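# Place yellow sponge on the blue-foam-block desk or tote

## Task

Set the yellow sponge down on the desk that carries a blue foam block, resting on the desk top itself and not on any other object. If no desk in the room carries such a block, put the sponge inside the tote near the door instead, fully inside and not overhanging its rim. The foam blocks must stay at their original spots without being rotated, nothing new may end up on the floor, and the cartons must stay upright on their desks. The robot must not tip over or be left leaning, or the task fails. The result must hold without the robot supporting it at the end.

## Robot and tools

ROBOT. A Hello Robot Stretch 4 with a single arm: an omni-wheel base, a lift that slides up a mast, a telescoping arm that reaches forward, a three-joint wrist (yaw, pitch, roll) and a two-finger gripper. It stands about 1.6 m tall; the base rim lies within 0.23 m of the base origin. Cameras: head_camera, head_left_camera, head_right_camera (fixed on the head) and wrist_camera (on the gripper).

FRAMES. Base frame: origin on the floor beneath the base centre, x ahead, y to the left, z up. hand_pose (a point between the open fingertips, link pinch) is reported in this frame; with all wrist joints at zero its axes line up with the base frame. Its printed position may be a bit off. The odometry frame is where the base frame was when the scene began. Odometry heading runs -3.142 to 3.142, positive to the left, and is based only on wheel turns, so slipping looks like travel.

execute_actions. Argument "actions" is a list holding one action or nothing (empty list = just report state and images). Optional "cameras" picks which images come back: null, omitted or ["all"] gives every camera, [] gives none; unknown names reject the call. An action contains "base", "joints", or both, optionally with "pace" and "contact_limits"; or it contains only "end_of_arm". Motions in one action begin together and may finish at different times.
- "base": exactly one command, each an offset from where the base last reported itself: {"translate_m": d} straight drive, forward positive, -2 to 2 m; {"strafe_m": d} sideways drive, left positive, -2 to 2 m; {"rotate_rad": d} turn in place, counter-clockwise (left) positive, -3.2 to 3.2 rad.
- "joints": absolute targets keyed by name, any subset: lift_m 0 to 1.2 (m); arm_m 0 to 0.55 (m extension); wrist_yaw_rad -1.134 to 4.276 (0 pointing ahead, positive left, 3.14 stowed back; past 3.4 the arm may block it); wrist_pitch_rad -1.117 to 4.259 (0 level, 1.57 pointing down); wrist_roll_rad -1.117 to 4.259 (0 keeps fingers level with each other, positive turns the gripper clockwise as seen from behind); gripper_m -0.038 to 0.141 (fingertip gap in m; negative values squeeze the tips together). Done tolerances: lift and arm ±0.004, yaw and roll ±0.02, pitch ±0.05, gripper ±0.004. A joint target outside its range is clipped and run, and the result notes it; any other bad value or unknown key rejects the whole call with no motion.
- "pace": "slow", "default", "fast" or "max"; base top speeds 0.1/0.3/0.4/0.6 m/s and 1/2/3/4 rad/s. With lift_m above 0.2 the base is slowed further, to 0.3 m/s and 1 rad/s at full height.
- "contact_limits": {"arm_m": v}, v from 0 (gentlest) to 0.75 (firmest), default 0.5; the arm stops once it pushes harder.
- {"end_of_arm": "enable_torque"}: re-powers any wrist or gripper motor that shut off; it then holds its current position.
A joint or the base not mentioned in an action may still be driving toward an older target without the status lines showing it. If a result reports a stop, any later execute_actions, wait or finished_scene calls in that same reply are skipped.

wait: {"seconds": 0 to 10}; commands nothing, returns state and images like an empty action. zoom_image: {"camera": name, "region": [x0, y0, x1, y1]} in pixels of that camera's latest full image, top-left origin, at most 504 by 504. read_manual: returns only the URDF licence texts. finished_scene: {"scene": the current scene's number}; final, reports success and may present the next task.

RESULTS. lidar_m: 12 distances in m from the base origin, one per 30-degree sector, first straight ahead, then counter-clockwise (4th left, 7th behind, 10th right); "-" means nothing seen or closer than 0.25 m. It sees from roughly 0.15 m up, so table tops register; it can miss glass, clear plastic, thin legs and things behind. wrist_depth_mm: 7x7 grid of median depths, row by row from top left, 100 to 2000 mm, "-" when invalid; the robot's own body appears. base_tilt in degrees (forward and right positive) carries a fixed bias up to about 1.5. turned_by_wheels vs turned_by_imu: a gap beyond about 0.1 rad signals a bump or slip, and heading error is roughly wheels minus imu. base_status/joint_status: "done", "off_target" (resting short, may still push), "contact_stop_at_<key>" (blocked; that part goes slack and holds on the next command), "limit_stop_at_<name>" (e.g. own_body, tilt above 6 degrees, which slackens lift, arm and wheels), "time_out", "torque_fault" (wrist or gripper motor went limp; send enable_torque). on_its_own lists uncommanded behaviour; "held at" is a held target, not the position. motor_effort: percent of maximum, positive toward higher joint values, peak in brackets, with per-motor bias and noise; for wheel_0..2 positive means turning right. A load in a level gripper shifts wrist_pitch_rad effort away from 0.

GRIPPING. Command gripper_m below the object's width; smaller values squeeze harder and pull the object toward the wrist by up to a third of the difference. Neither gripper reading nor "done" proves a grasp; at targets of 0 or more a firm hold shows as a clear gripper effort change. Fingertips pressed on a surface can stick: raise the lift.

CAUTIONS. Unfold the wrist at the start by sending lift_m 0.4 with wrist_yaw_rad 0. Tilted-up plus rolled wrist poses can trigger own_body stops. Turning or driving with over 1 kg held and arm_m above 0.2 risks tipping, worse at fast paces; steady pushes or pulls, especially high up or with a high contact limit, can too. Avoid dropping, slamming or shoving objects, knocking the foam blocks or cartons, and leaving anything on the floor. Loose objects may occasionally be nudged by the scene. The robot keeps holding its last command while you compose replies.

CAMERAS. Calibration is given in OpenCV form (K, distortion D, T_world_to_cam mapping base frame to camera); head_camera is 420x560 pinhole, head_left_camera and head_right_camera are 420x672 fisheye, wrist_camera is 616x392. Small per-scene errors exist, larger for the wrist camera with the arm extended.

Each tool is called in YAML: its name, and indented under it one key for each argument.

## Session

execute_actions:
  actions: []

Scene clock: 0.00 s.
base_odometry: x=+0.000 y=+0.000 heading=+0.000 (m, m, rad; odometry frame)
turned_by_wheels: +0.000 (rad since the last result)
turned_by_imu: +0.000 (rad since the last result)
base_tilt: forward=-0.3 right=-0.3 (deg)
lidar_m: 2.24 1.34 1.61 2.26 1.45 1.42 2.14 1.01 1.02 1.15 1.71 1.68
base_status: not commanded
joint_positions: lift_m=+0.210 arm_m=+0.002 wrist_yaw_rad=+3.098 wrist_pitch_rad=-0.011 wrist_roll_rad=-0.013 gripper_m=+0.057
joint_status: not commanded
motor_effort: lift_m=+19 arm_m=+0 wrist_yaw_rad=+0 wrist_pitch_rad=-6 wrist_roll_rad=+0 gripper_m=-8 wheel_0=+0 wheel_1=+0 wheel_2=+0 (%)
hand_pose: x=-0.1118 y=+0.0998 z=+0.3917 quat_wxyz=(+0.022, +0.006, -0.007, +1.000) (m; base frame)
wrist_depth_mm: - 137 - - - 1464 1255 / - 137 - - - 1618 1708 / 110 138 - - - - 1808 / 135 156 - - - - 1863 / 1576 1921 - - - - 1808 / 1281 1366 195 1281 198 1281 1229 / 976 917 976 - 917 866 904
pictures: head_camera, head_left_camera, head_right_camera, wrist_camera
Images, in order (width x height): head_camera 420x560, head_left_camera 420x672, head_right_camera 420x672, wrist_camera 616x392.

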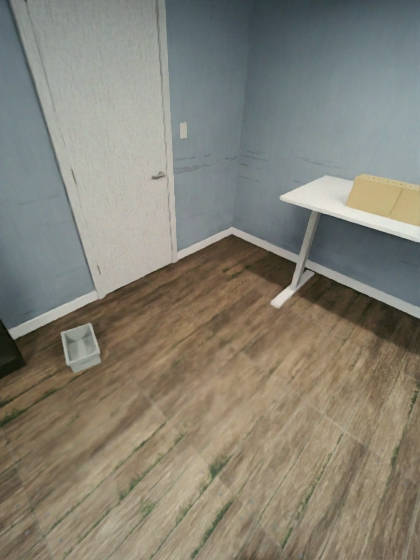

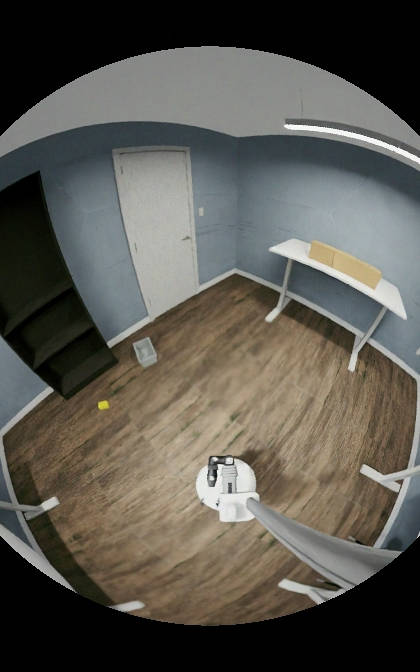

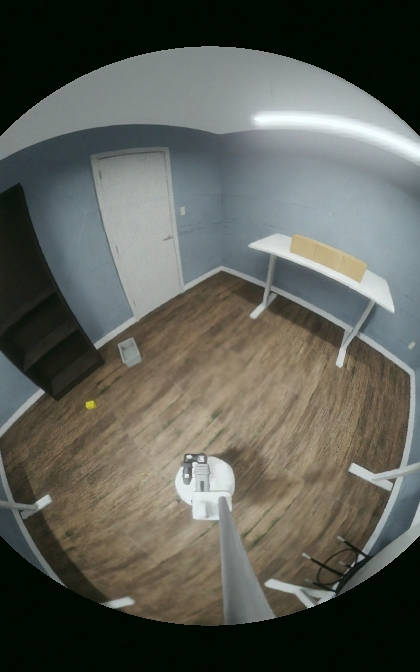

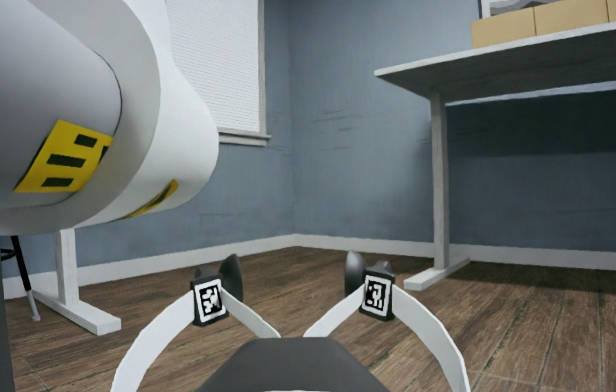

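execute_actions:
  actions:
    - {"base":{"rotate_rad":1.17},"joints":{"lift_m":0.4,"wrist_yaw_rad":0,"gripper_m":0.14},"pace":"fast"}

execute_actions:
  actions:
    - {"base":{"translate_m":0.8},"joints":{"wrist_pitch_rad":1.57,"arm_m":0.2},"pace":"fast"}

Scene clock: 7.23 s.
base_odometry: x=+0.000 y=+0.000 heading=+1.170 (m, m, rad; odometry frame)
turned_by_wheels: +1.170 (rad since the last result)
turned_by_imu: +1.183 (rad since the last result)
base_tilt: forward=-0.3 right=-0.3 (deg)
lidar_m: 1.64 1.58 1.42 1.43 1.15 0.99 1.00 1.27 1.71 1.73 2.11 1.34
base_status: done
joint_positions: lift_m=+0.400 arm_m=+0.002 wrist_yaw_rad=+0.001 wrist_pitch_rad=-0.011 wrist_roll_rad=-0.013 gripper_m=+0.140
joint_status: all done
motor_effort: lift_m=+23(24) arm_m=+0(0) wrist_yaw_rad=-2(8) wrist_pitch_rad=-6(7) wrist_roll_rad=+0(0) gripper_m=-3(4) wheel_0=+0(8) wheel_1=+0(10) wheel_2=+0(8) (%)
hand_pose: x=+0.4612 y=-0.0873 z=+0.5811 quat_wxyz=(+1.000, -0.007, -0.006, +0.000) (m; base frame)
wrist_depth_mm: - - 1863 1708 1576 1499 1464 / - - 1863 1708 1537 1537 1430 / - - 1863 1708 1576 1499 1464 / - - 1921 1708 1618 1537 1430 / - - 1921 1756 1576 1537 1430 / 1921 209 1661 1661 1397 1499 1464 / 1366 1308 1397 - 1336 1205 1160
pictures: head_camera, head_left_camera, head_right_camera, wrist_camera
camera_calibration (this result's frames):
wrist_camera: T_world_to_cam=[[-0.0260215, -0.999211, -0.0299895, -0.0598342], [-0.00568183, 0.030147, -0.999529, 0.636642], [0.999645, -0.0258389, -0.00646182, -0.233346], [0, 0, 0, 1]] pos_world=[0.235323, -0.0850093, 0.63304]
Images, in order (width x height): head_camera 420x560, head_left_camera 420x672, head_right_camera 420x672, wrist_camera 616x392.

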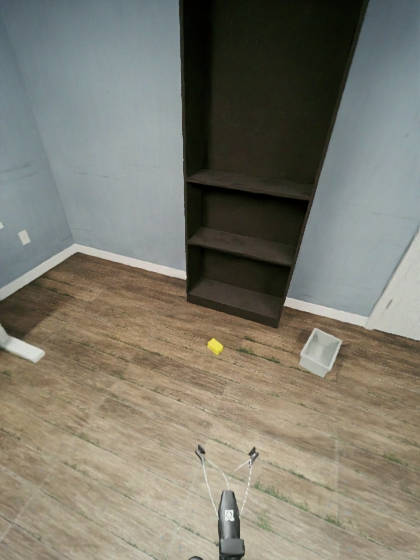

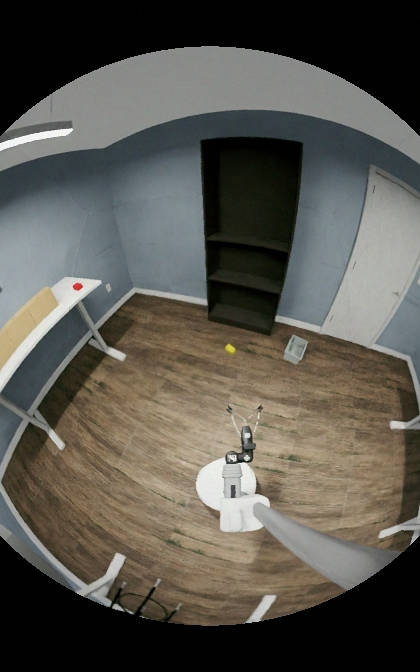

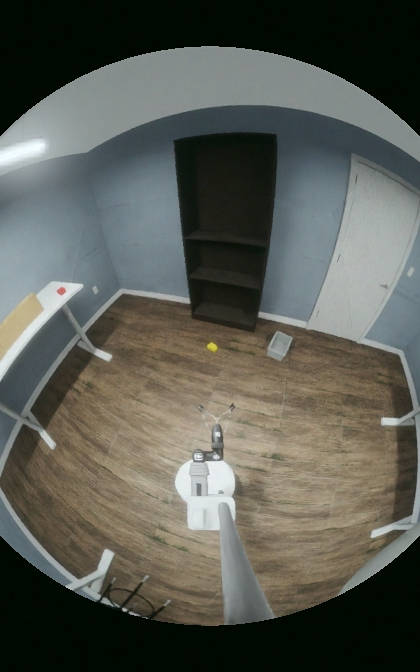

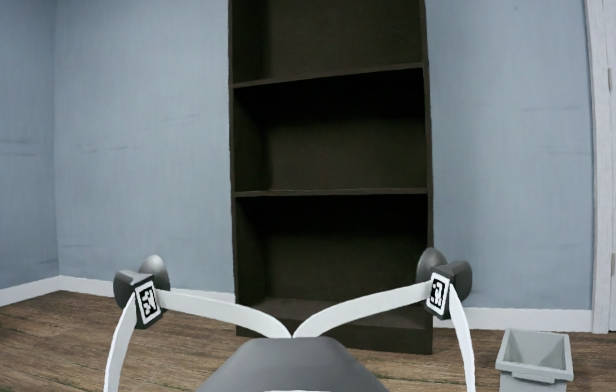

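Scene clock: 10.53 s.
base_odometry: x=+0.312 y=+0.737 heading=+1.170 (m, m, rad; odometry frame)
turned_by_wheels: +0.000 (rad since the last result)
turned_by_imu: +0.001 (rad since the last result)
base_tilt: forward=-0.4 right=-0.3 (deg)
lidar_m: 0.89 1.48 1.13 1.15 1.48 1.75 1.97 2.24 1.96 2.06 0.74 0.87
base_status: done
joint_positions: lift_m=+0.400 arm_m=+0.198 wrist_yaw_rad=+0.000 wrist_pitch_rad=+1.570 wrist_roll_rad=-0.013 gripper_m=+0.140
joint_status: all done
motor_effort: lift_m=+23(23) arm_m=+8(9) wrist_yaw_rad=-1(3) wrist_pitch_rad=+1(5) wrist_roll_rad=-1(0) gripper_m=-5(1) wheel_0=+1(7) wheel_1=+1(9) wheel_2=+2(11) (%)
hand_pose: x=+0.3697 y=-0.0874 z=+0.2893 quat_wxyz=(+0.707, -0.005, +0.707, +0.005) (m; base frame)
wrist_depth_mm: 492 492 496 504 504 508 512 / 492 496 500 462 512 512 512 / 496 496 504 504 508 512 517 / 500 500 508 508 512 521 521 / 496 504 508 512 517 521 521 / 504 210 508 512 517 521 525 / 508 508 512 - 521 521 530
pictures: head_camera, head_left_camera, head_right_camera, wrist_camera
camera_calibration (this result's frames):
wrist_camera: T_world_to_cam=[[-0.029669, -0.999198, 0.0268972, -0.0862393], [-0.999418, 0.0301078, 0.0160568, 0.417979], [-0.0168538, -0.0264051, -0.999509, 0.519296], [0, 0, 0, 1]] pos_world=[0.423929, -0.0850424, 0.51465]
Images, in order (width x height): head_camera 420x560, head_left_camera 420x672, head_right_camera 420x672, wrist_camera 616x392.

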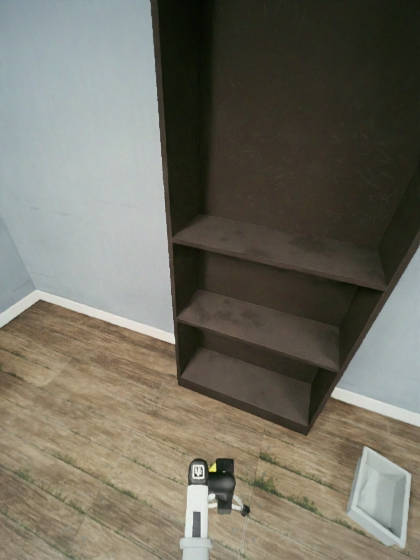

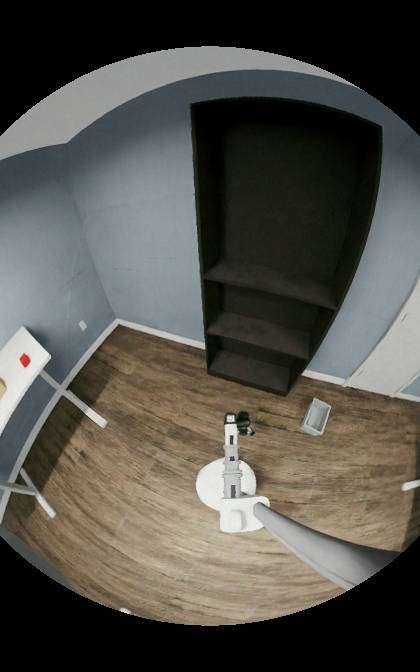

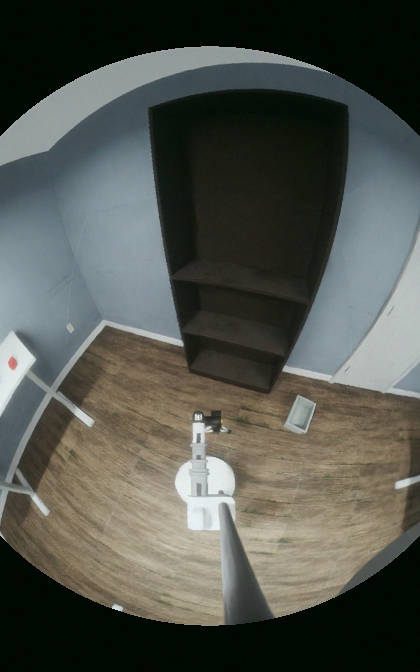

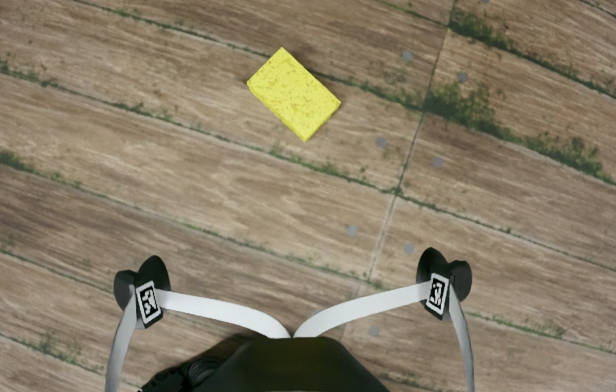

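execute_actions:
  actions:
    - {"joints":{"wrist_roll_rad":-0.82,"arm_m":0.37,"lift_m":0.22},"pace":"fast"}
  cameras: ["wrist_camera"]

Scene clock: 15.40 s.
base_odometry: x=+0.312 y=+0.737 heading=+1.170 (m, m, rad; odometry frame)
turned_by_wheels: +0.000 (rad since the last result)
turned_by_imu: +0.001 (rad since the last result)
base_tilt: forward=-0.3 right=-0.4 (deg)
lidar_m: 0.88 1.49 1.14 1.15 1.46 1.76 1.94 2.23 1.94 2.04 0.79 0.87
base_status: not commanded
joint_positions: lift_m=+0.220 arm_m=+0.368 wrist_yaw_rad=+0.000 wrist_pitch_rad=+1.570 wrist_roll_rad=-0.820 gripper_m=+0.140
joint_status: all done
motor_effort: lift_m=+14(25) arm_m=+9(12) wrist_yaw_rad=-1(0) wrist_pitch_rad=+0(1) wrist_roll_rad=-1(7) gripper_m=-3(0) wheel_0=+1(1) wheel_1=+1(1) wheel_2=+2(2) (%)
hand_pose: x=+0.5397 y=-0.0874 z=+0.1101 quat_wxyz=(+0.649, -0.282, +0.648, +0.282) (m; base frame)
wrist_depth_mm: 322 325 324 325 327 329 330 / 324 324 325 327 329 330 330 / 325 325 327 330 330 334 334 / 329 329 329 330 330 334 332 / 329 329 330 287 332 332 336 / 330 209 332 287 334 336 338 / 332 332 334 - 338 338 340
pictures: wrist_camera
camera_calibration (this result's frames):
wrist_camera: T_world_to_cam=[[0.700764, -0.712857, 0.0276711, -0.445637], [-0.713351, -0.700617, 0.0163003, 0.372486], [0.00776711, -0.0311619, -0.999484, 0.329309], [0, 0, 0, 1]] pos_world=[0.575442, -0.0464433, 0.335398]
Images, in order (width x height): wrist_camera 616x392.

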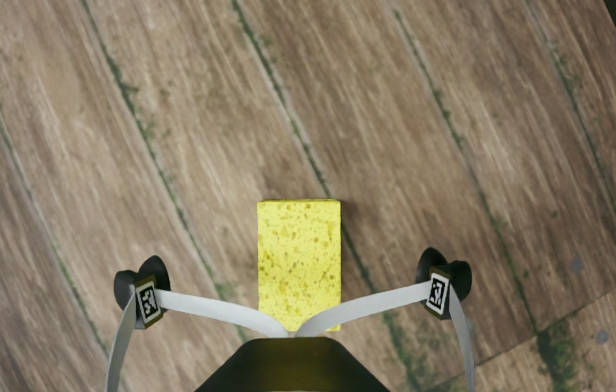

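execute_actions:
  actions:
    - {"joints":{"lift_m":0.145}}
  cameras: []

execute_actions:
  actions:
    - {"joints":{"gripper_m":0.025}}
  cameras: ["wrist_camera"]

execute_actions:
  actions:
    - {"joints":{"lift_m":0.3}}
  cameras: ["wrist_camera"]

Scene clock: 21.70 s.
base_odometry: x=+0.312 y=+0.737 heading=+1.170 (m, m, rad; odometry frame)
turned_by_wheels: +0.000 (rad since the last result)
turned_by_imu: +0.001 (rad since the last result)
base_tilt: forward=-0.3 right=-0.3 (deg)
lidar_m: 0.90 1.49 1.12 1.15 1.46 1.78 1.98 2.24 1.96 2.06 0.77 0.87
base_status: not commanded
joint_positions: lift_m=+0.145 arm_m=+0.368 wrist_yaw_rad=+0.000 wrist_pitch_rad=+1.570 wrist_roll_rad=-0.820 gripper_m=+0.140
joint_status: all done
motor_effort: lift_m=+14(16) arm_m=+8(8) wrist_yaw_rad=-1(1) wrist_pitch_rad=+1(1) wrist_roll_rad=-1(1) gripper_m=-1(0) wheel_0=+1(1) wheel_1=+1(1) wheel_2=+1(1) (%)
hand_pose: x=+0.5397 y=-0.0874 z=+0.0351 quat_wxyz=(+0.649, -0.282, +0.648, +0.282) (m; base frame)
wrist_depth_mm: 249 250 252 253 254 254 - / 250 251 252 253 255 256 256 / 251 253 253 254 256 257 257 / 253 254 254 255 257 257 258 / 253 254 256 212 257 258 260 / 255 209 212 213 259 260 260 / 256 256 258 - 260 262 262
pictures: none
No camera images: the call's "cameras" was empty. Leave "cameras" out to get every camera's image.

Scene clock: 23.83 s.
base_odometry: x=+0.312 y=+0.737 heading=+1.170 (m, m, rad; odometry frame)
turned_by_wheels: +0.000 (rad since the last result)
turned_by_imu: +0.001 (rad since the last result)
base_tilt: forward=-0.2 right=-0.3 (deg)
lidar_m: 0.90 1.48 1.12 1.13 1.45 1.76 1.96 2.26 1.96 2.01 0.77 0.88
base_status: not commanded
joint_positions: lift_m=+0.145 arm_m=+0.368 wrist_yaw_rad=+0.000 wrist_pitch_rad=+1.570 wrist_roll_rad=-0.820 gripper_m=+0.026
joint_status: all done
motor_effort: lift_m=+14(14) arm_m=+9(9) wrist_yaw_rad=-2(1) wrist_pitch_rad=+1(1) wrist_roll_rad=-1(1) gripper_m=-24(26) wheel_0=+1(1) wheel_1=+2(1) wheel_2=+1(2) (%)
hand_pose: x=+0.5397 y=-0.0874 z=+0.0351 quat_wxyz=(+0.649, -0.282, +0.648, +0.282) (m; base frame)
wrist_depth_mm: 250 251 252 253 254 255 - / 250 251 253 254 254 255 256 / 251 253 254 255 256 256 258 / 253 253 254 255 256 257 258 / 253 255 255 202 259 259 259 / 255 256 202 202 189 260 263 / 256 257 258 - 260 262 262
pictures: wrist_camera
camera_calibration (this result's frames):
wrist_camera: T_world_to_cam=[[0.700764, -0.712857, 0.0276693, -0.443564], [-0.713351, -0.700617, 0.0163021, 0.373709], [0.00776449, -0.0311619, -0.999484, 0.254385], [0, 0, 0, 1]] pos_world=[0.575444, -0.0464433, 0.260434]
Images, in order (width x height): wrist_camera 616x392.

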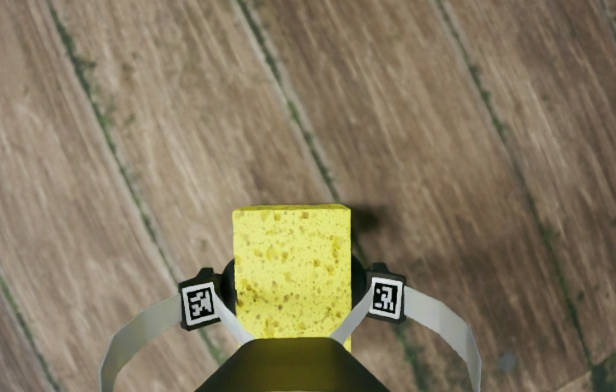

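Scene clock: 25.57 s.
base_odometry: x=+0.312 y=+0.737 heading=+1.170 (m, m, rad; odometry frame)
turned_by_wheels: +0.000 (rad since the last result)
turned_by_imu: +0.000 (rad since the last result)
base_tilt: forward=-0.3 right=-0.4 (deg)
lidar_m: 0.90 1.48 1.12 1.16 1.46 1.74 1.98 2.24 1.97 2.05 0.79 0.86
base_status: not commanded
joint_positions: lift_m=+0.300 arm_m=+0.368 wrist_yaw_rad=+0.000 wrist_pitch_rad=+1.570 wrist_roll_rad=-0.820 gripper_m=+0.026
joint_status: all done
motor_effort: lift_m=+24(28) arm_m=+8(8) wrist_yaw_rad=-2(2) wrist_pitch_rad=+0(1) wrist_roll_rad=-1(1) gripper_m=-24(23) wheel_0=+1(1) wheel_1=+1(1) wheel_2=+2(2) (%)
hand_pose: x=+0.5397 y=-0.0874 z=+0.1893 quat_wxyz=(+0.649, -0.282, +0.648, +0.282) (m; base frame)
wrist_depth_mm: 399 402 404 404 404 407 407 / 402 402 404 404 407 410 410 / 402 404 404 404 410 410 415 / 404 404 407 407 410 410 415 / 404 407 410 202 415 413 415 / 407 410 202 202 190 418 418 / 410 413 413 - 415 418 421
pictures: wrist_camera
camera_calibration (this result's frames):
wrist_camera: T_world_to_cam=[[0.700764, -0.712857, 0.0276558, -0.447824], [-0.713351, -0.700617, 0.0163159, 0.371192], [0.00774519, -0.0311619, -0.999484, 0.40845], [0, 0, 0, 1]] pos_world=[0.575446, -0.0464433, 0.414568]
Images, in order (width x height): wrist_camera 616x392.

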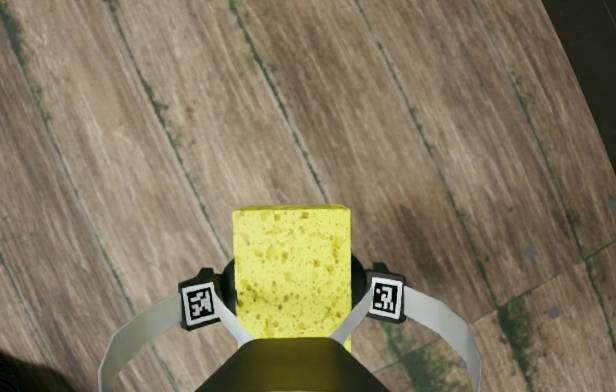

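execute_actions:
  actions:
    - {"base":{"rotate_rad":1.9},"joints":{"lift_m":1.2,"arm_m":0.1,"wrist_roll_rad":0},"pace":"fast"}

Scene clock: 30.97 s.
base_odometry: x=+0.312 y=+0.737 heading=+3.070 (m, m, rad; odometry frame)
turned_by_wheels: +1.900 (rad since the last result)
turned_by_imu: +1.921 (rad since the last result)
base_tilt: forward=-0.3 right=-0.3 (deg)
lidar_m: 1.28 1.78 1.75 1.94 1.97 1.96 0.83 0.87 0.90 1.00 1.21 1.14
base_status: done
joint_positions: lift_m=+1.200 arm_m=+0.102 wrist_yaw_rad=+0.000 wrist_pitch_rad=+1.570 wrist_roll_rad=+0.000 gripper_m=+0.026
joint_status: all done
motor_effort: lift_m=+24(25) arm_m=-9(8) wrist_yaw_rad=-1(3) wrist_pitch_rad=+0(1) wrist_roll_rad=+0(5) gripper_m=-22(27) wheel_0=-1(9) wheel_1=-1(10) wheel_2=-1(9) (%)
hand_pose: x=+0.2727 y=-0.0874 z=+1.0893 quat_wxyz=(+0.707, +0.000, +0.707, +0.000) (m; base frame)
wrist_depth_mm: 1229 1255 1255 1281 1308 1308 1281 / 1281 1255 1281 1281 1308 1281 1336 / 1281 1281 1281 1308 1308 1336 1336 / 1255 1281 1308 1281 1308 1336 1336 / 1281 1281 1118 201 1308 1308 1336 / 1281 1281 201 202 190 1308 1336 / 1281 1308 1281 - 1336 1336 1255
pictures: head_camera, head_left_camera, head_right_camera, wrist_camera
camera_calibration (this result's frames):
wrist_camera: T_world_to_cam=[[-0.0425287, -0.998733, 0.0268956, -0.107085], [-0.998943, 0.0429773, 0.0163251, 0.308912], [-0.0174603, -0.0261729, -0.999505, 1.31742], [0, 0, 0, 1]] pos_world=[0.327034, -0.0857444, 1.31461]
Images, in order (width x height): head_camera 420x560, head_left_camera 420x672, head_right_camera 420x672, wrist_camera 616x392.

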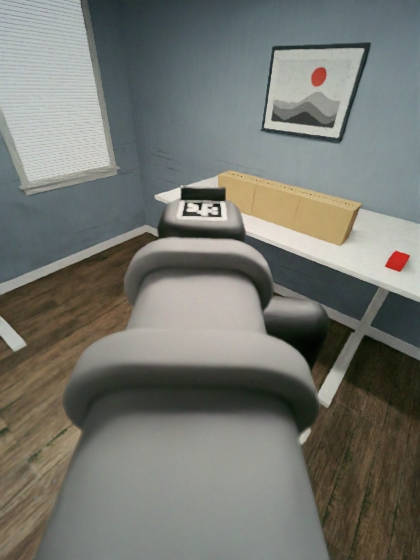

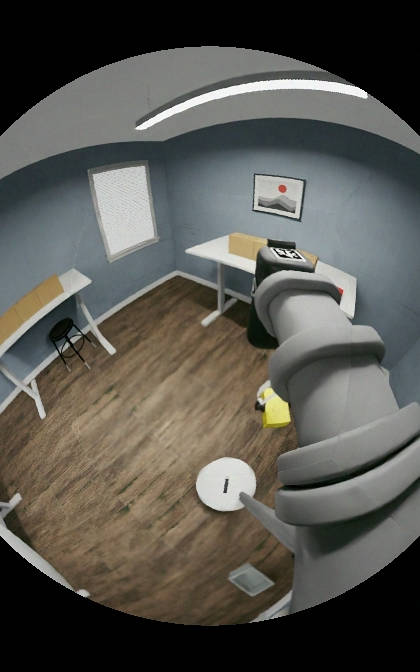

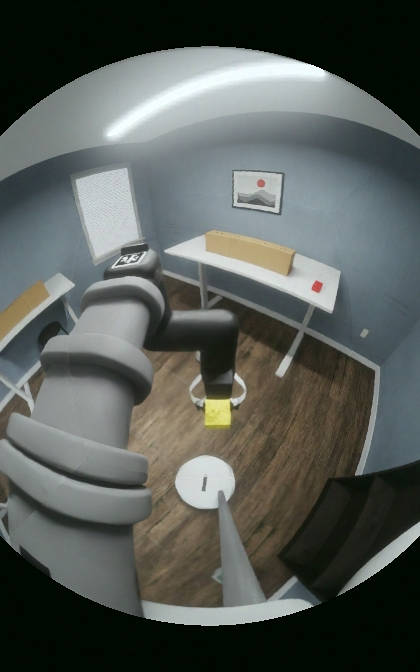

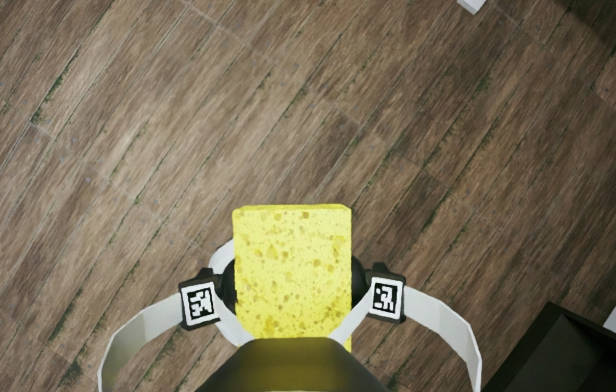

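execute_actions:
  actions:
    - {"base":{"rotate_rad":0.45},"joints":{"lift_m":0.35,"arm_m":0.12},"pace":"fast"}
  cameras: []

execute_actions:
  actions:
    - {"base":{"translate_m":1.5},"pace":"max"}
  cameras: ["head_left_camera","head_camera"]

Scene clock: 43.53 s.
base_odometry: x=+0.312 y=+0.737 heading=-2.764 (m, m, rad; odometry frame)
turned_by_wheels: +0.449 (rad since the last result)
turned_by_imu: +0.455 (rad since the last result)
base_tilt: forward=-0.3 right=-0.4 (deg)
lidar_m: 2.61 1.76 1.85 2.01 1.96 0.79 0.92 0.88 0.96 1.86 1.14 1.20
base_status: done
joint_positions: lift_m=+0.350 arm_m=+0.118 wrist_yaw_rad=+0.000 wrist_pitch_rad=+1.570 wrist_roll_rad=+0.000 gripper_m=+0.026
joint_status: all done
motor_effort: lift_m=+14(23) arm_m=+9(10) wrist_yaw_rad=+0(2) wrist_pitch_rad=+0(1) wrist_roll_rad=+0(1) gripper_m=-24(25) wheel_0=-4(6) wheel_1=-4(6) wheel_2=-3(3) (%)
hand_pose: x=+0.2896 y=-0.0874 z=+0.2401 quat_wxyz=(+0.707, +0.000, +0.707, +0.000) (m; base frame)
wrist_depth_mm: 445 445 452 452 459 462 462 / 445 449 452 455 459 462 466 / 449 452 452 459 462 466 466 / 449 455 459 459 462 469 469 / 452 455 459 202 469 473 473 / 455 459 202 202 190 473 477 / 459 286 291 - 473 477 480
pictures: none
No camera images: the call's "cameras" was empty. Leave "cameras" out to get every camera's image.

Scene clock: 47.73 s.
base_odometry: x=-1.082 y=+0.184 heading=-2.764 (m, m, rad; odometry frame)
turned_by_wheels: +0.000 (rad since the last result)
turned_by_imu: +0.002 (rad since the last result)
base_tilt: forward=-0.3 right=-0.4 (deg)
lidar_m: 1.17 0.99 0.54 0.68 2.64 2.78 2.32 2.26 0.70 0.53 0.50 1.43
base_status: done
joint_positions: lift_m=+0.350 arm_m=+0.119 wrist_yaw_rad=+0.000 wrist_pitch_rad=+1.570 wrist_roll_rad=+0.000 gripper_m=+0.026
joint_status: not commanded
motor_effort: lift_m=+15(15) arm_m=+8(9) wrist_yaw_rad=-1(1) wrist_pitch_rad=+0(1) wrist_roll_rad=+1(1) gripper_m=-24(25) wheel_0=+1(9) wheel_1=+1(10) wheel_2=+2(17) (%)
hand_pose: x=+0.2897 y=-0.0874 z=+0.2400 quat_wxyz=(+0.707, +0.000, +0.707, +0.000) (m; base frame)
wrist_depth_mm: 442 452 449 455 459 462 462 / 445 449 452 455 459 462 466 / 449 452 455 459 459 466 469 / 452 452 459 459 462 469 473 / 455 455 459 202 466 466 473 / 452 455 202 202 190 473 477 / 459 286 291 - 473 473 480
pictures: head_camera, head_left_camera
Images, in order (width x height): head_camera 420x560, head_left_camera 420x672.

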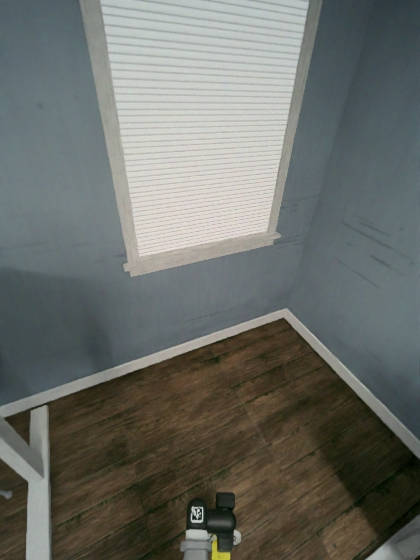

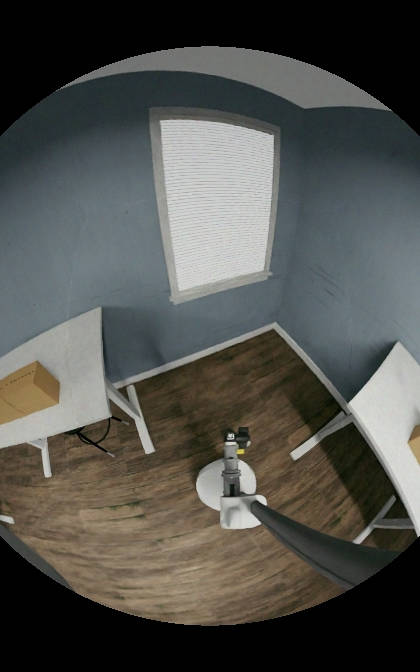

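execute_actions:
  actions:
    - {"base":{"translate_m":0.55},"pace":"fast"}
  cameras: []

execute_actions:
  actions:
    - {"base":{"rotate_rad":2.0},"pace":"fast"}
  cameras: ["head_right_camera","head_camera"]

Scene clock: 53.20 s.
base_odometry: x=-1.594 y=-0.019 heading=-2.763 (m, m, rad; odometry frame)
turned_by_wheels: +0.000 (rad since the last result)
turned_by_imu: +0.002 (rad since the last result)
base_tilt: forward=-0.3 right=-0.2 (deg)
lidar_m: 0.70 0.64 0.74 0.54 0.53 3.05 2.84 0.94 0.56 0.73 1.08 0.92
base_status: done
joint_positions: lift_m=+0.350 arm_m=+0.119 wrist_yaw_rad=+0.000 wrist_pitch_rad=+1.570 wrist_roll_rad=+0.000 gripper_m=+0.026
joint_status: not commanded
motor_effort: lift_m=+15(15) arm_m=+8(8) wrist_yaw_rad=-1(2) wrist_pitch_rad=+0(1) wrist_roll_rad=+1(0) gripper_m=-25(26) wheel_0=+1(7) wheel_1=+2(10) wheel_2=+3(14) (%)
hand_pose: x=+0.2896 y=-0.0874 z=+0.2400 quat_wxyz=(+0.707, +0.000, +0.707, +0.000) (m; base frame)
wrist_depth_mm: 442 449 452 455 455 459 462 / 445 449 452 455 455 466 466 / 449 449 455 459 462 462 466 / 452 452 455 459 466 466 466 / 455 455 459 202 466 469 477 / 455 455 202 202 189 473 477 / 459 285 291 - 477 477 477
pictures: none
No camera images: the call's "cameras" was empty. Leave "cameras" out to get every camera's image.

Scene clock: 55.13 s.
base_odometry: x=-1.593 y=-0.020 heading=-0.763 (m, m, rad; odometry frame)
turned_by_wheels: +2.000 (rad since the last result)
turned_by_imu: +2.020 (rad since the last result)
base_tilt: forward=-0.2 right=-0.3 (deg)
lidar_m: 0.52 2.95 2.79 1.34 0.53 0.63 1.08 1.04 0.71 0.66 0.74 0.57
base_status: done
joint_positions: lift_m=+0.350 arm_m=+0.119 wrist_yaw_rad=+0.000 wrist_pitch_rad=+1.570 wrist_roll_rad=+0.000 gripper_m=+0.026
joint_status: not commanded
motor_effort: lift_m=+15(15) arm_m=+8(8) wrist_yaw_rad=-1(1) wrist_pitch_rad=+0(1) wrist_roll_rad=+1(1) gripper_m=-26(27) wheel_0=+0(10) wheel_1=+0(10) wheel_2=+0(13) (%)
hand_pose: x=+0.2897 y=-0.0874 z=+0.2400 quat_wxyz=(+0.707, +0.000, +0.707, +0.000) (m; base frame)
wrist_depth_mm: 445 449 449 452 455 459 462 / 445 449 452 455 462 466 466 / 449 455 459 462 462 466 469 / 449 455 455 462 466 466 469 / 452 455 459 201 466 469 477 / 455 459 202 202 190 477 477 / 455 285 291 - 473 473 477
pictures: head_camera, head_right_camera
Images, in order (width x height): head_camera 420x560, head_right_camera 420x672.

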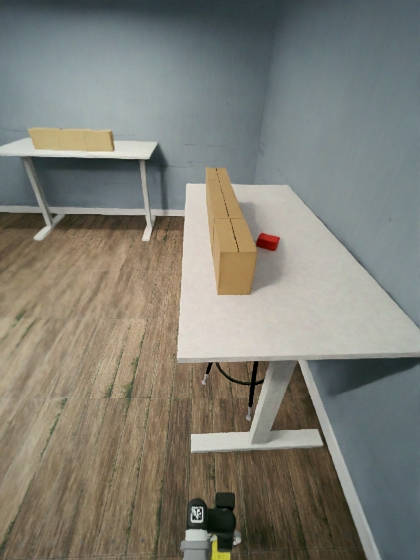

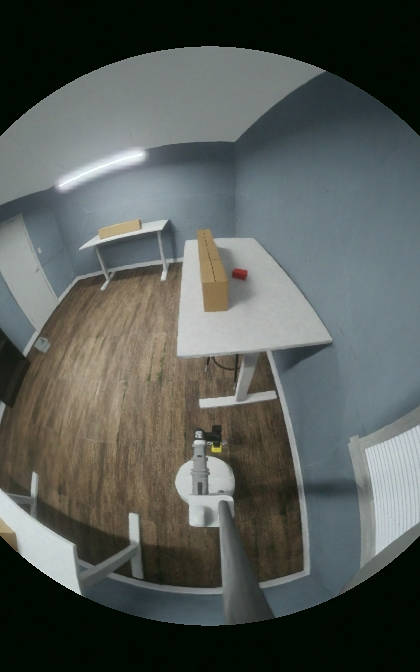

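execute_actions:
  actions:
    - {"base":{"translate_m":-0.45},"pace":"fast"}
  cameras: []

execute_actions:
  actions:
    - {"base":{"rotate_rad":1.6},"pace":"fast"}
  cameras: ["head_left_camera","head_camera"]

Scene clock: 61.10 s.
base_odometry: x=-1.919 y=+0.292 heading=-0.763 (m, m, rad; odometry frame)
turned_by_wheels: +0.000 (rad since the last result)
turned_by_imu: +0.002 (rad since the last result)
base_tilt: forward=-0.3 right=-0.3 (deg)
lidar_m: 0.97 3.43 0.45 0.41 0.45 0.61 0.63 0.66 0.74 0.67 0.71 1.01
base_status: done
joint_positions: lift_m=+0.350 arm_m=+0.119 wrist_yaw_rad=+0.000 wrist_pitch_rad=+1.570 wrist_roll_rad=+0.000 gripper_m=+0.026
joint_status: not commanded
motor_effort: lift_m=+15(15) arm_m=+8(8) wrist_yaw_rad=-1(0) wrist_pitch_rad=+0(0) wrist_roll_rad=+0(1) gripper_m=-23(24) wheel_0=-1(9) wheel_1=+0(7) wheel_2=-1(11) (%)
hand_pose: x=+0.2897 y=-0.0874 z=+0.2400 quat_wxyz=(+0.707, +0.000, +0.707, +0.000) (m; base frame)
wrist_depth_mm: 445 449 452 455 459 459 462 / 445 452 449 452 459 462 466 / 445 455 455 459 462 466 469 / 452 455 455 459 462 466 469 / 452 459 455 202 466 469 473 / 455 459 201 202 190 469 477 / 459 286 291 - 469 477 480
pictures: none
No camera images: the call's "cameras" was empty. Leave "cameras" out to get every camera's image.

Scene clock: 62.83 s.
base_odometry: x=-1.919 y=+0.292 heading=+0.837 (m, m, rad; odometry frame)
turned_by_wheels: +1.600 (rad since the last result)
turned_by_imu: +1.616 (rad since the last result)
base_tilt: forward=-0.3 right=-0.3 (deg)
lidar_m: 0.41 0.44 0.64 0.63 0.67 0.74 0.66 0.73 1.04 0.99 3.47 0.44
base_status: done
joint_positions: lift_m=+0.350 arm_m=+0.119 wrist_yaw_rad=+0.000 wrist_pitch_rad=+1.570 wrist_roll_rad=+0.000 gripper_m=+0.026
joint_status: not commanded
motor_effort: lift_m=+15(15) arm_m=+8(8) wrist_yaw_rad=-1(1) wrist_pitch_rad=+0(0) wrist_roll_rad=+1(0) gripper_m=-22(22) wheel_0=+0(10) wheel_1=+0(8) wheel_2=-1(8) (%)
hand_pose: x=+0.2897 y=-0.0874 z=+0.2400 quat_wxyz=(+0.707, +0.000, +0.707, +0.000) (m; base frame)
wrist_depth_mm: 439 445 449 452 459 459 462 / 445 449 452 459 459 462 466 / 445 449 455 459 462 466 469 / 452 455 459 462 462 466 469 / 452 455 459 202 466 469 473 / 455 455 201 202 190 473 477 / 459 286 291 - 469 473 480
pictures: head_camera, head_left_camera
Images, in order (width x height): head_camera 420x560, head_left_camera 420x672.

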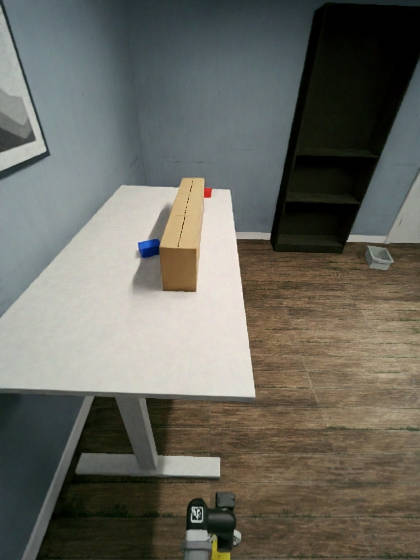

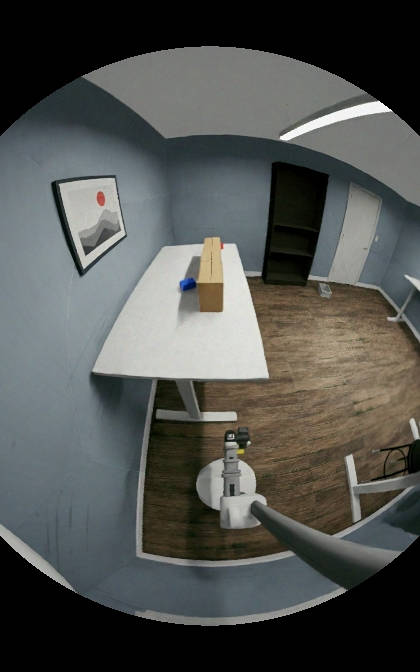

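execute_actions:
  actions:
    - {"base":{"strafe_m":0.2},"joints":{"lift_m":1.2,"arm_m":0.06},"pace":"fast"}
  cameras: ["wrist_camera"]

execute_actions:
  actions:
    - {"joints":{"arm_m":0.4},"contact_limits":{"arm_m":0.2}}
  cameras: ["wrist_camera"]

Scene clock: 70.43 s.
base_odometry: x=-2.067 y=+0.426 heading=+0.837 (m, m, rad; odometry frame)
turned_by_wheels: +0.000 (rad since the last result)
turned_by_imu: +0.001 (rad since the last result)
base_tilt: forward=-0.3 right=-0.2 (deg)
lidar_m: 0.41 0.44 0.48 0.44 0.44 0.66 0.67 0.73 1.03 1.18 3.66 0.45
base_status: done
joint_positions: lift_m=+1.200 arm_m=+0.062 wrist_yaw_rad=+0.000 wrist_pitch_rad=+1.570 wrist_roll_rad=+0.000 gripper_m=+0.026
joint_status: all done
motor_effort: lift_m=+23(29) arm_m=-9(10) wrist_yaw_rad=-1(1) wrist_pitch_rad=+0(1) wrist_roll_rad=+0(1) gripper_m=-24(21) wheel_0=+0(13) wheel_1=+0(13) wheel_2=+0(1) (%)
hand_pose: x=+0.2327 y=-0.0874 z=+1.0893 quat_wxyz=(+0.707, +0.000, +0.707, +0.000) (m; base frame)
wrist_depth_mm: 349 359 517 831 831 1308 1308 / 831 1229 1229 1281 1281 1281 1308 / 820 1229 1281 1281 1308 1308 1308 / 809 1182 1281 1281 1308 1366 1336 / 798 1205 1078 202 1308 1308 1336 / 778 991 202 203 190 1336 1366 / 778 1025 1308 - 1308 1336 1366
pictures: wrist_camera
camera_calibration (this result's frames):
wrist_camera: T_world_to_cam=[[-0.0426089, -0.99873, 0.0268952, -0.108768], [-0.998939, 0.0430572, 0.0163169, 0.268934], [-0.0174542, -0.0261715, -0.999505, 1.31673], [0, 0, 0, 1]] pos_world=[0.286997, -0.0857487, 1.31462]
Images, in order (width x height): wrist_camera 616x392.

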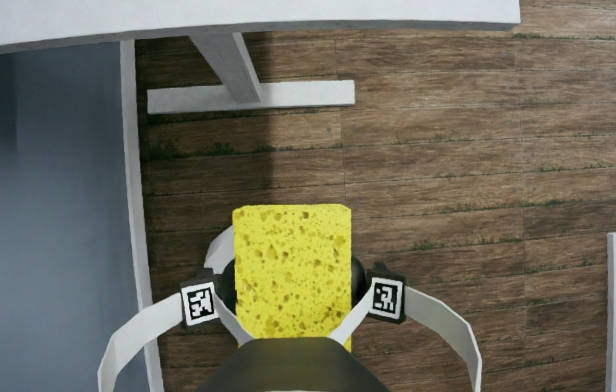

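Scene clock: 72.57 s.
base_odometry: x=-2.067 y=+0.426 heading=+0.837 (m, m, rad; odometry frame)
turned_by_wheels: +0.000 (rad since the last result)
turned_by_imu: +0.001 (rad since the last result)
base_tilt: forward=-0.4 right=-0.3 (deg)
lidar_m: 0.41 0.44 0.47 0.43 0.46 0.63 0.67 0.71 1.01 1.19 3.65 0.45
base_status: not commanded
joint_positions: lift_m=+1.200 arm_m=+0.398 wrist_yaw_rad=+0.000 wrist_pitch_rad=+1.570 wrist_roll_rad=+0.000 gripper_m=+0.026
joint_status: all done
motor_effort: lift_m=+24(23) arm_m=+9(9) wrist_yaw_rad=-1(0) wrist_pitch_rad=+0(1) wrist_roll_rad=+0(0) gripper_m=-24(23) wheel_0=+0(0) wheel_1=+1(0) wheel_2=+0(0) (%)
contact_limits: arm_m 0.2
hand_pose: x=+0.5696 y=-0.0874 z=+1.0893 quat_wxyz=(+0.707, +0.000, +0.707, +0.000) (m; base frame)
wrist_depth_mm: 345 349 351 353 355 357 1308 / 345 351 351 355 359 362 1308 / 349 351 355 357 359 362 1336 / 351 355 357 357 362 366 1336 / 353 355 357 202 364 368 1336 / 355 355 202 203 190 370 1336 / 357 359 362 - 368 1308 1336
pictures: wrist_camera
camera_calibration (this result's frames):
wrist_camera: T_world_to_cam=[[-0.0425931, -0.998731, 0.0268867, -0.0944106], [-0.998944, 0.0430361, 0.0161173, 0.605752], [-0.017254, -0.0261718, -0.999509, 1.32251], [0, 0, 0, 1]] pos_world=[0.623909, -0.0857476, 1.31463]
Images, in order (width x height): wrist_camera 616x392.

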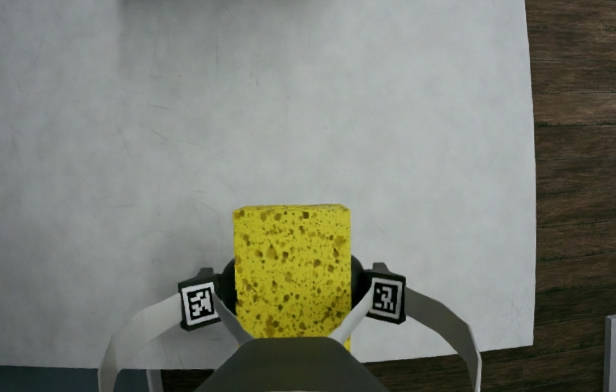

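Target centre depth 255 → lower by 0.103.

execute_actions:
  actions:
    - {"joints":{"arm_m":0.44,"lift_m":1.096}}
  cameras: []

execute_actions:
  actions:
    - {"joints":{"gripper_m":0.12},"pace":"slow"}
  cameras: []

execute_actions:
  actions:
    - {"joints":{"lift_m":1.2},"pace":"fast"}
  cameras: ["wrist_camera","head_left_camera"]

Scene clock: 77.50 s.
base_odometry: x=-2.067 y=+0.426 heading=+0.837 (m, m, rad; odometry frame)
turned_by_wheels: +0.000 (rad since the last result)
turned_by_imu: +0.001 (rad since the last result)
base_tilt: forward=-0.3 right=-0.3 (deg)
lidar_m: 0.42 0.46 0.47 0.43 0.46 0.66 0.69 0.75 1.04 1.17 3.64 0.45
base_status: not commanded
joint_positions: lift_m=+1.096 arm_m=+0.438 wrist_yaw_rad=+0.000 wrist_pitch_rad=+1.570 wrist_roll_rad=+0.000 gripper_m=+0.026
joint_status: all done
motor_effort: lift_m=+13(21) arm_m=+9(11) wrist_yaw_rad=-2(2) wrist_pitch_rad=+0(0) wrist_roll_rad=+1(0) gripper_m=-21(21) wheel_0=+0(0) wheel_1=+0(0) wheel_2=+0(0) (%)
hand_pose: x=+0.6096 y=-0.0874 z=+0.9862 quat_wxyz=(+0.707, +0.000, +0.707, +0.000) (m; base frame)
wrist_depth_mm: 246 248 251 253 255 256 - / 248 249 251 253 255 257 259 / 249 252 253 255 256 258 260 / 252 253 254 255 258 262 262 / 253 255 255 202 259 262 264 / 253 255 202 202 190 263 265 / 255 257 259 - 263 265 266
pictures: none
No camera images: the call's "cameras" was empty. Leave "cameras" out to get every camera's image.

Scene clock: 81.33 s.
base_odometry: x=-2.067 y=+0.426 heading=+0.837 (m, m, rad; odometry frame)
turned_by_wheels: +0.000 (rad since the last result)
turned_by_imu: +0.001 (rad since the last result)
base_tilt: forward=-0.3 right=-0.3 (deg)
lidar_m: 0.42 0.46 0.46 0.44 0.44 0.65 0.69 0.75 1.06 1.17 3.66 0.45
base_status: not commanded
joint_positions: lift_m=+1.096 arm_m=+0.438 wrist_yaw_rad=+0.000 wrist_pitch_rad=+1.570 wrist_roll_rad=+0.000 gripper_m=+0.120
joint_status: all done
motor_effort: lift_m=+13(13) arm_m=+9(9) wrist_yaw_rad=-2(0) wrist_pitch_rad=+0(1) wrist_roll_rad=+1(0) gripper_m=+1(21) wheel_0=+0(0) wheel_1=+0(0) wheel_2=+0(0) (%)
hand_pose: x=+0.6096 y=-0.0874 z=+0.9862 quat_wxyz=(+0.707, +0.000, +0.707, +0.000) (m; base frame)
wrist_depth_mm: 247 249 250 252 254 256 - / 248 250 252 253 256 257 258 / 249 252 254 255 256 258 259 / 251 251 254 255 258 259 262 / 252 254 255 213 259 262 264 / 253 255 214 213 260 264 266 / 255 256 259 - 263 265 267
pictures: none
No camera images: the call's "cameras" was empty. Leave "cameras" out to get every camera's image.

Scene clock: 82.53 s.
base_odometry: x=-2.067 y=+0.426 heading=+0.837 (m, m, rad; odometry frame)
turned_by_wheels: +0.000 (rad since the last result)
turned_by_imu: +0.000 (rad since the last result)
base_tilt: forward=-0.3 right=-0.3 (deg)
lidar_m: 0.43 0.46 0.47 0.43 0.45 0.65 0.69 0.72 1.08 1.18 3.64 0.45
base_status: not commanded
joint_positions: lift_m=+1.200 arm_m=+0.438 wrist_yaw_rad=+0.000 wrist_pitch_rad=+1.570 wrist_roll_rad=+0.000 gripper_m=+0.120
joint_status: all done
motor_effort: lift_m=+24(29) arm_m=+9(9) wrist_yaw_rad=-1(0) wrist_pitch_rad=+0(0) wrist_roll_rad=+0(1) gripper_m=-1(3) wheel_0=+0(0) wheel_1=+0(0) wheel_2=+0(0) (%)
hand_pose: x=+0.6096 y=-0.0874 z=+1.0893 quat_wxyz=(+0.707, +0.000, +0.707, +0.000) (m; base frame)
wrist_depth_mm: 347 349 351 353 357 359 1308 / 347 351 353 355 357 359 1308 / 349 353 355 357 357 362 1336 / 351 355 355 359 362 362 1308 / 353 355 359 317 366 366 1336 / 355 355 359 319 364 368 1336 / 357 359 364 - 368 373 1336
pictures: head_left_camera, wrist_camera
camera_calibration (this result's frames):
wrist_camera: T_world_to_cam=[[-0.0426382, -0.998729, 0.0268951, -0.0926895], [-0.998938, 0.0430864, 0.016314, 0.645461], [-0.0174521, -0.0261709, -0.999505, 1.3233], [0, 0, 0, 1]] pos_world=[0.663918, -0.0857503, 1.31461]
Images, in order (width x height): head_left_camera 420x672, wrist_camera 616x392.

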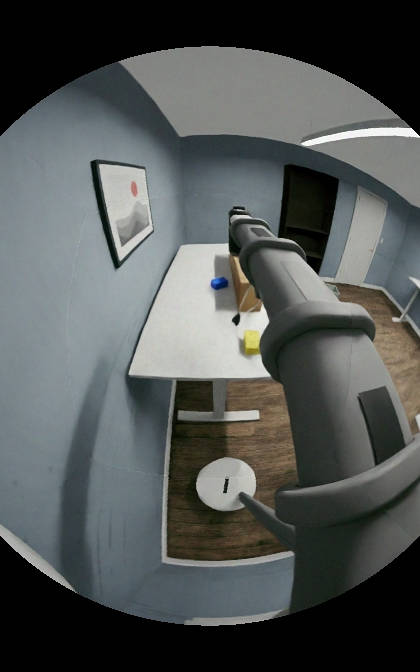

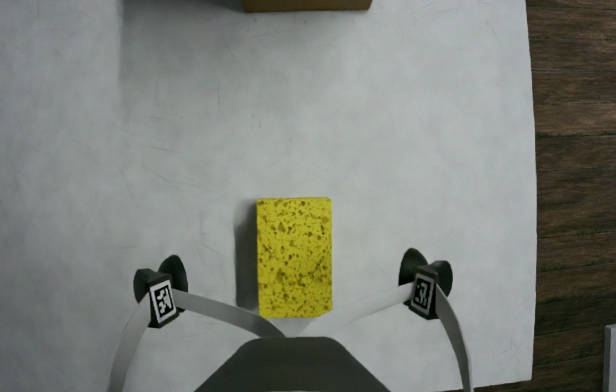

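finished_scene:
  scene: 1

The scene is finished: the task was done.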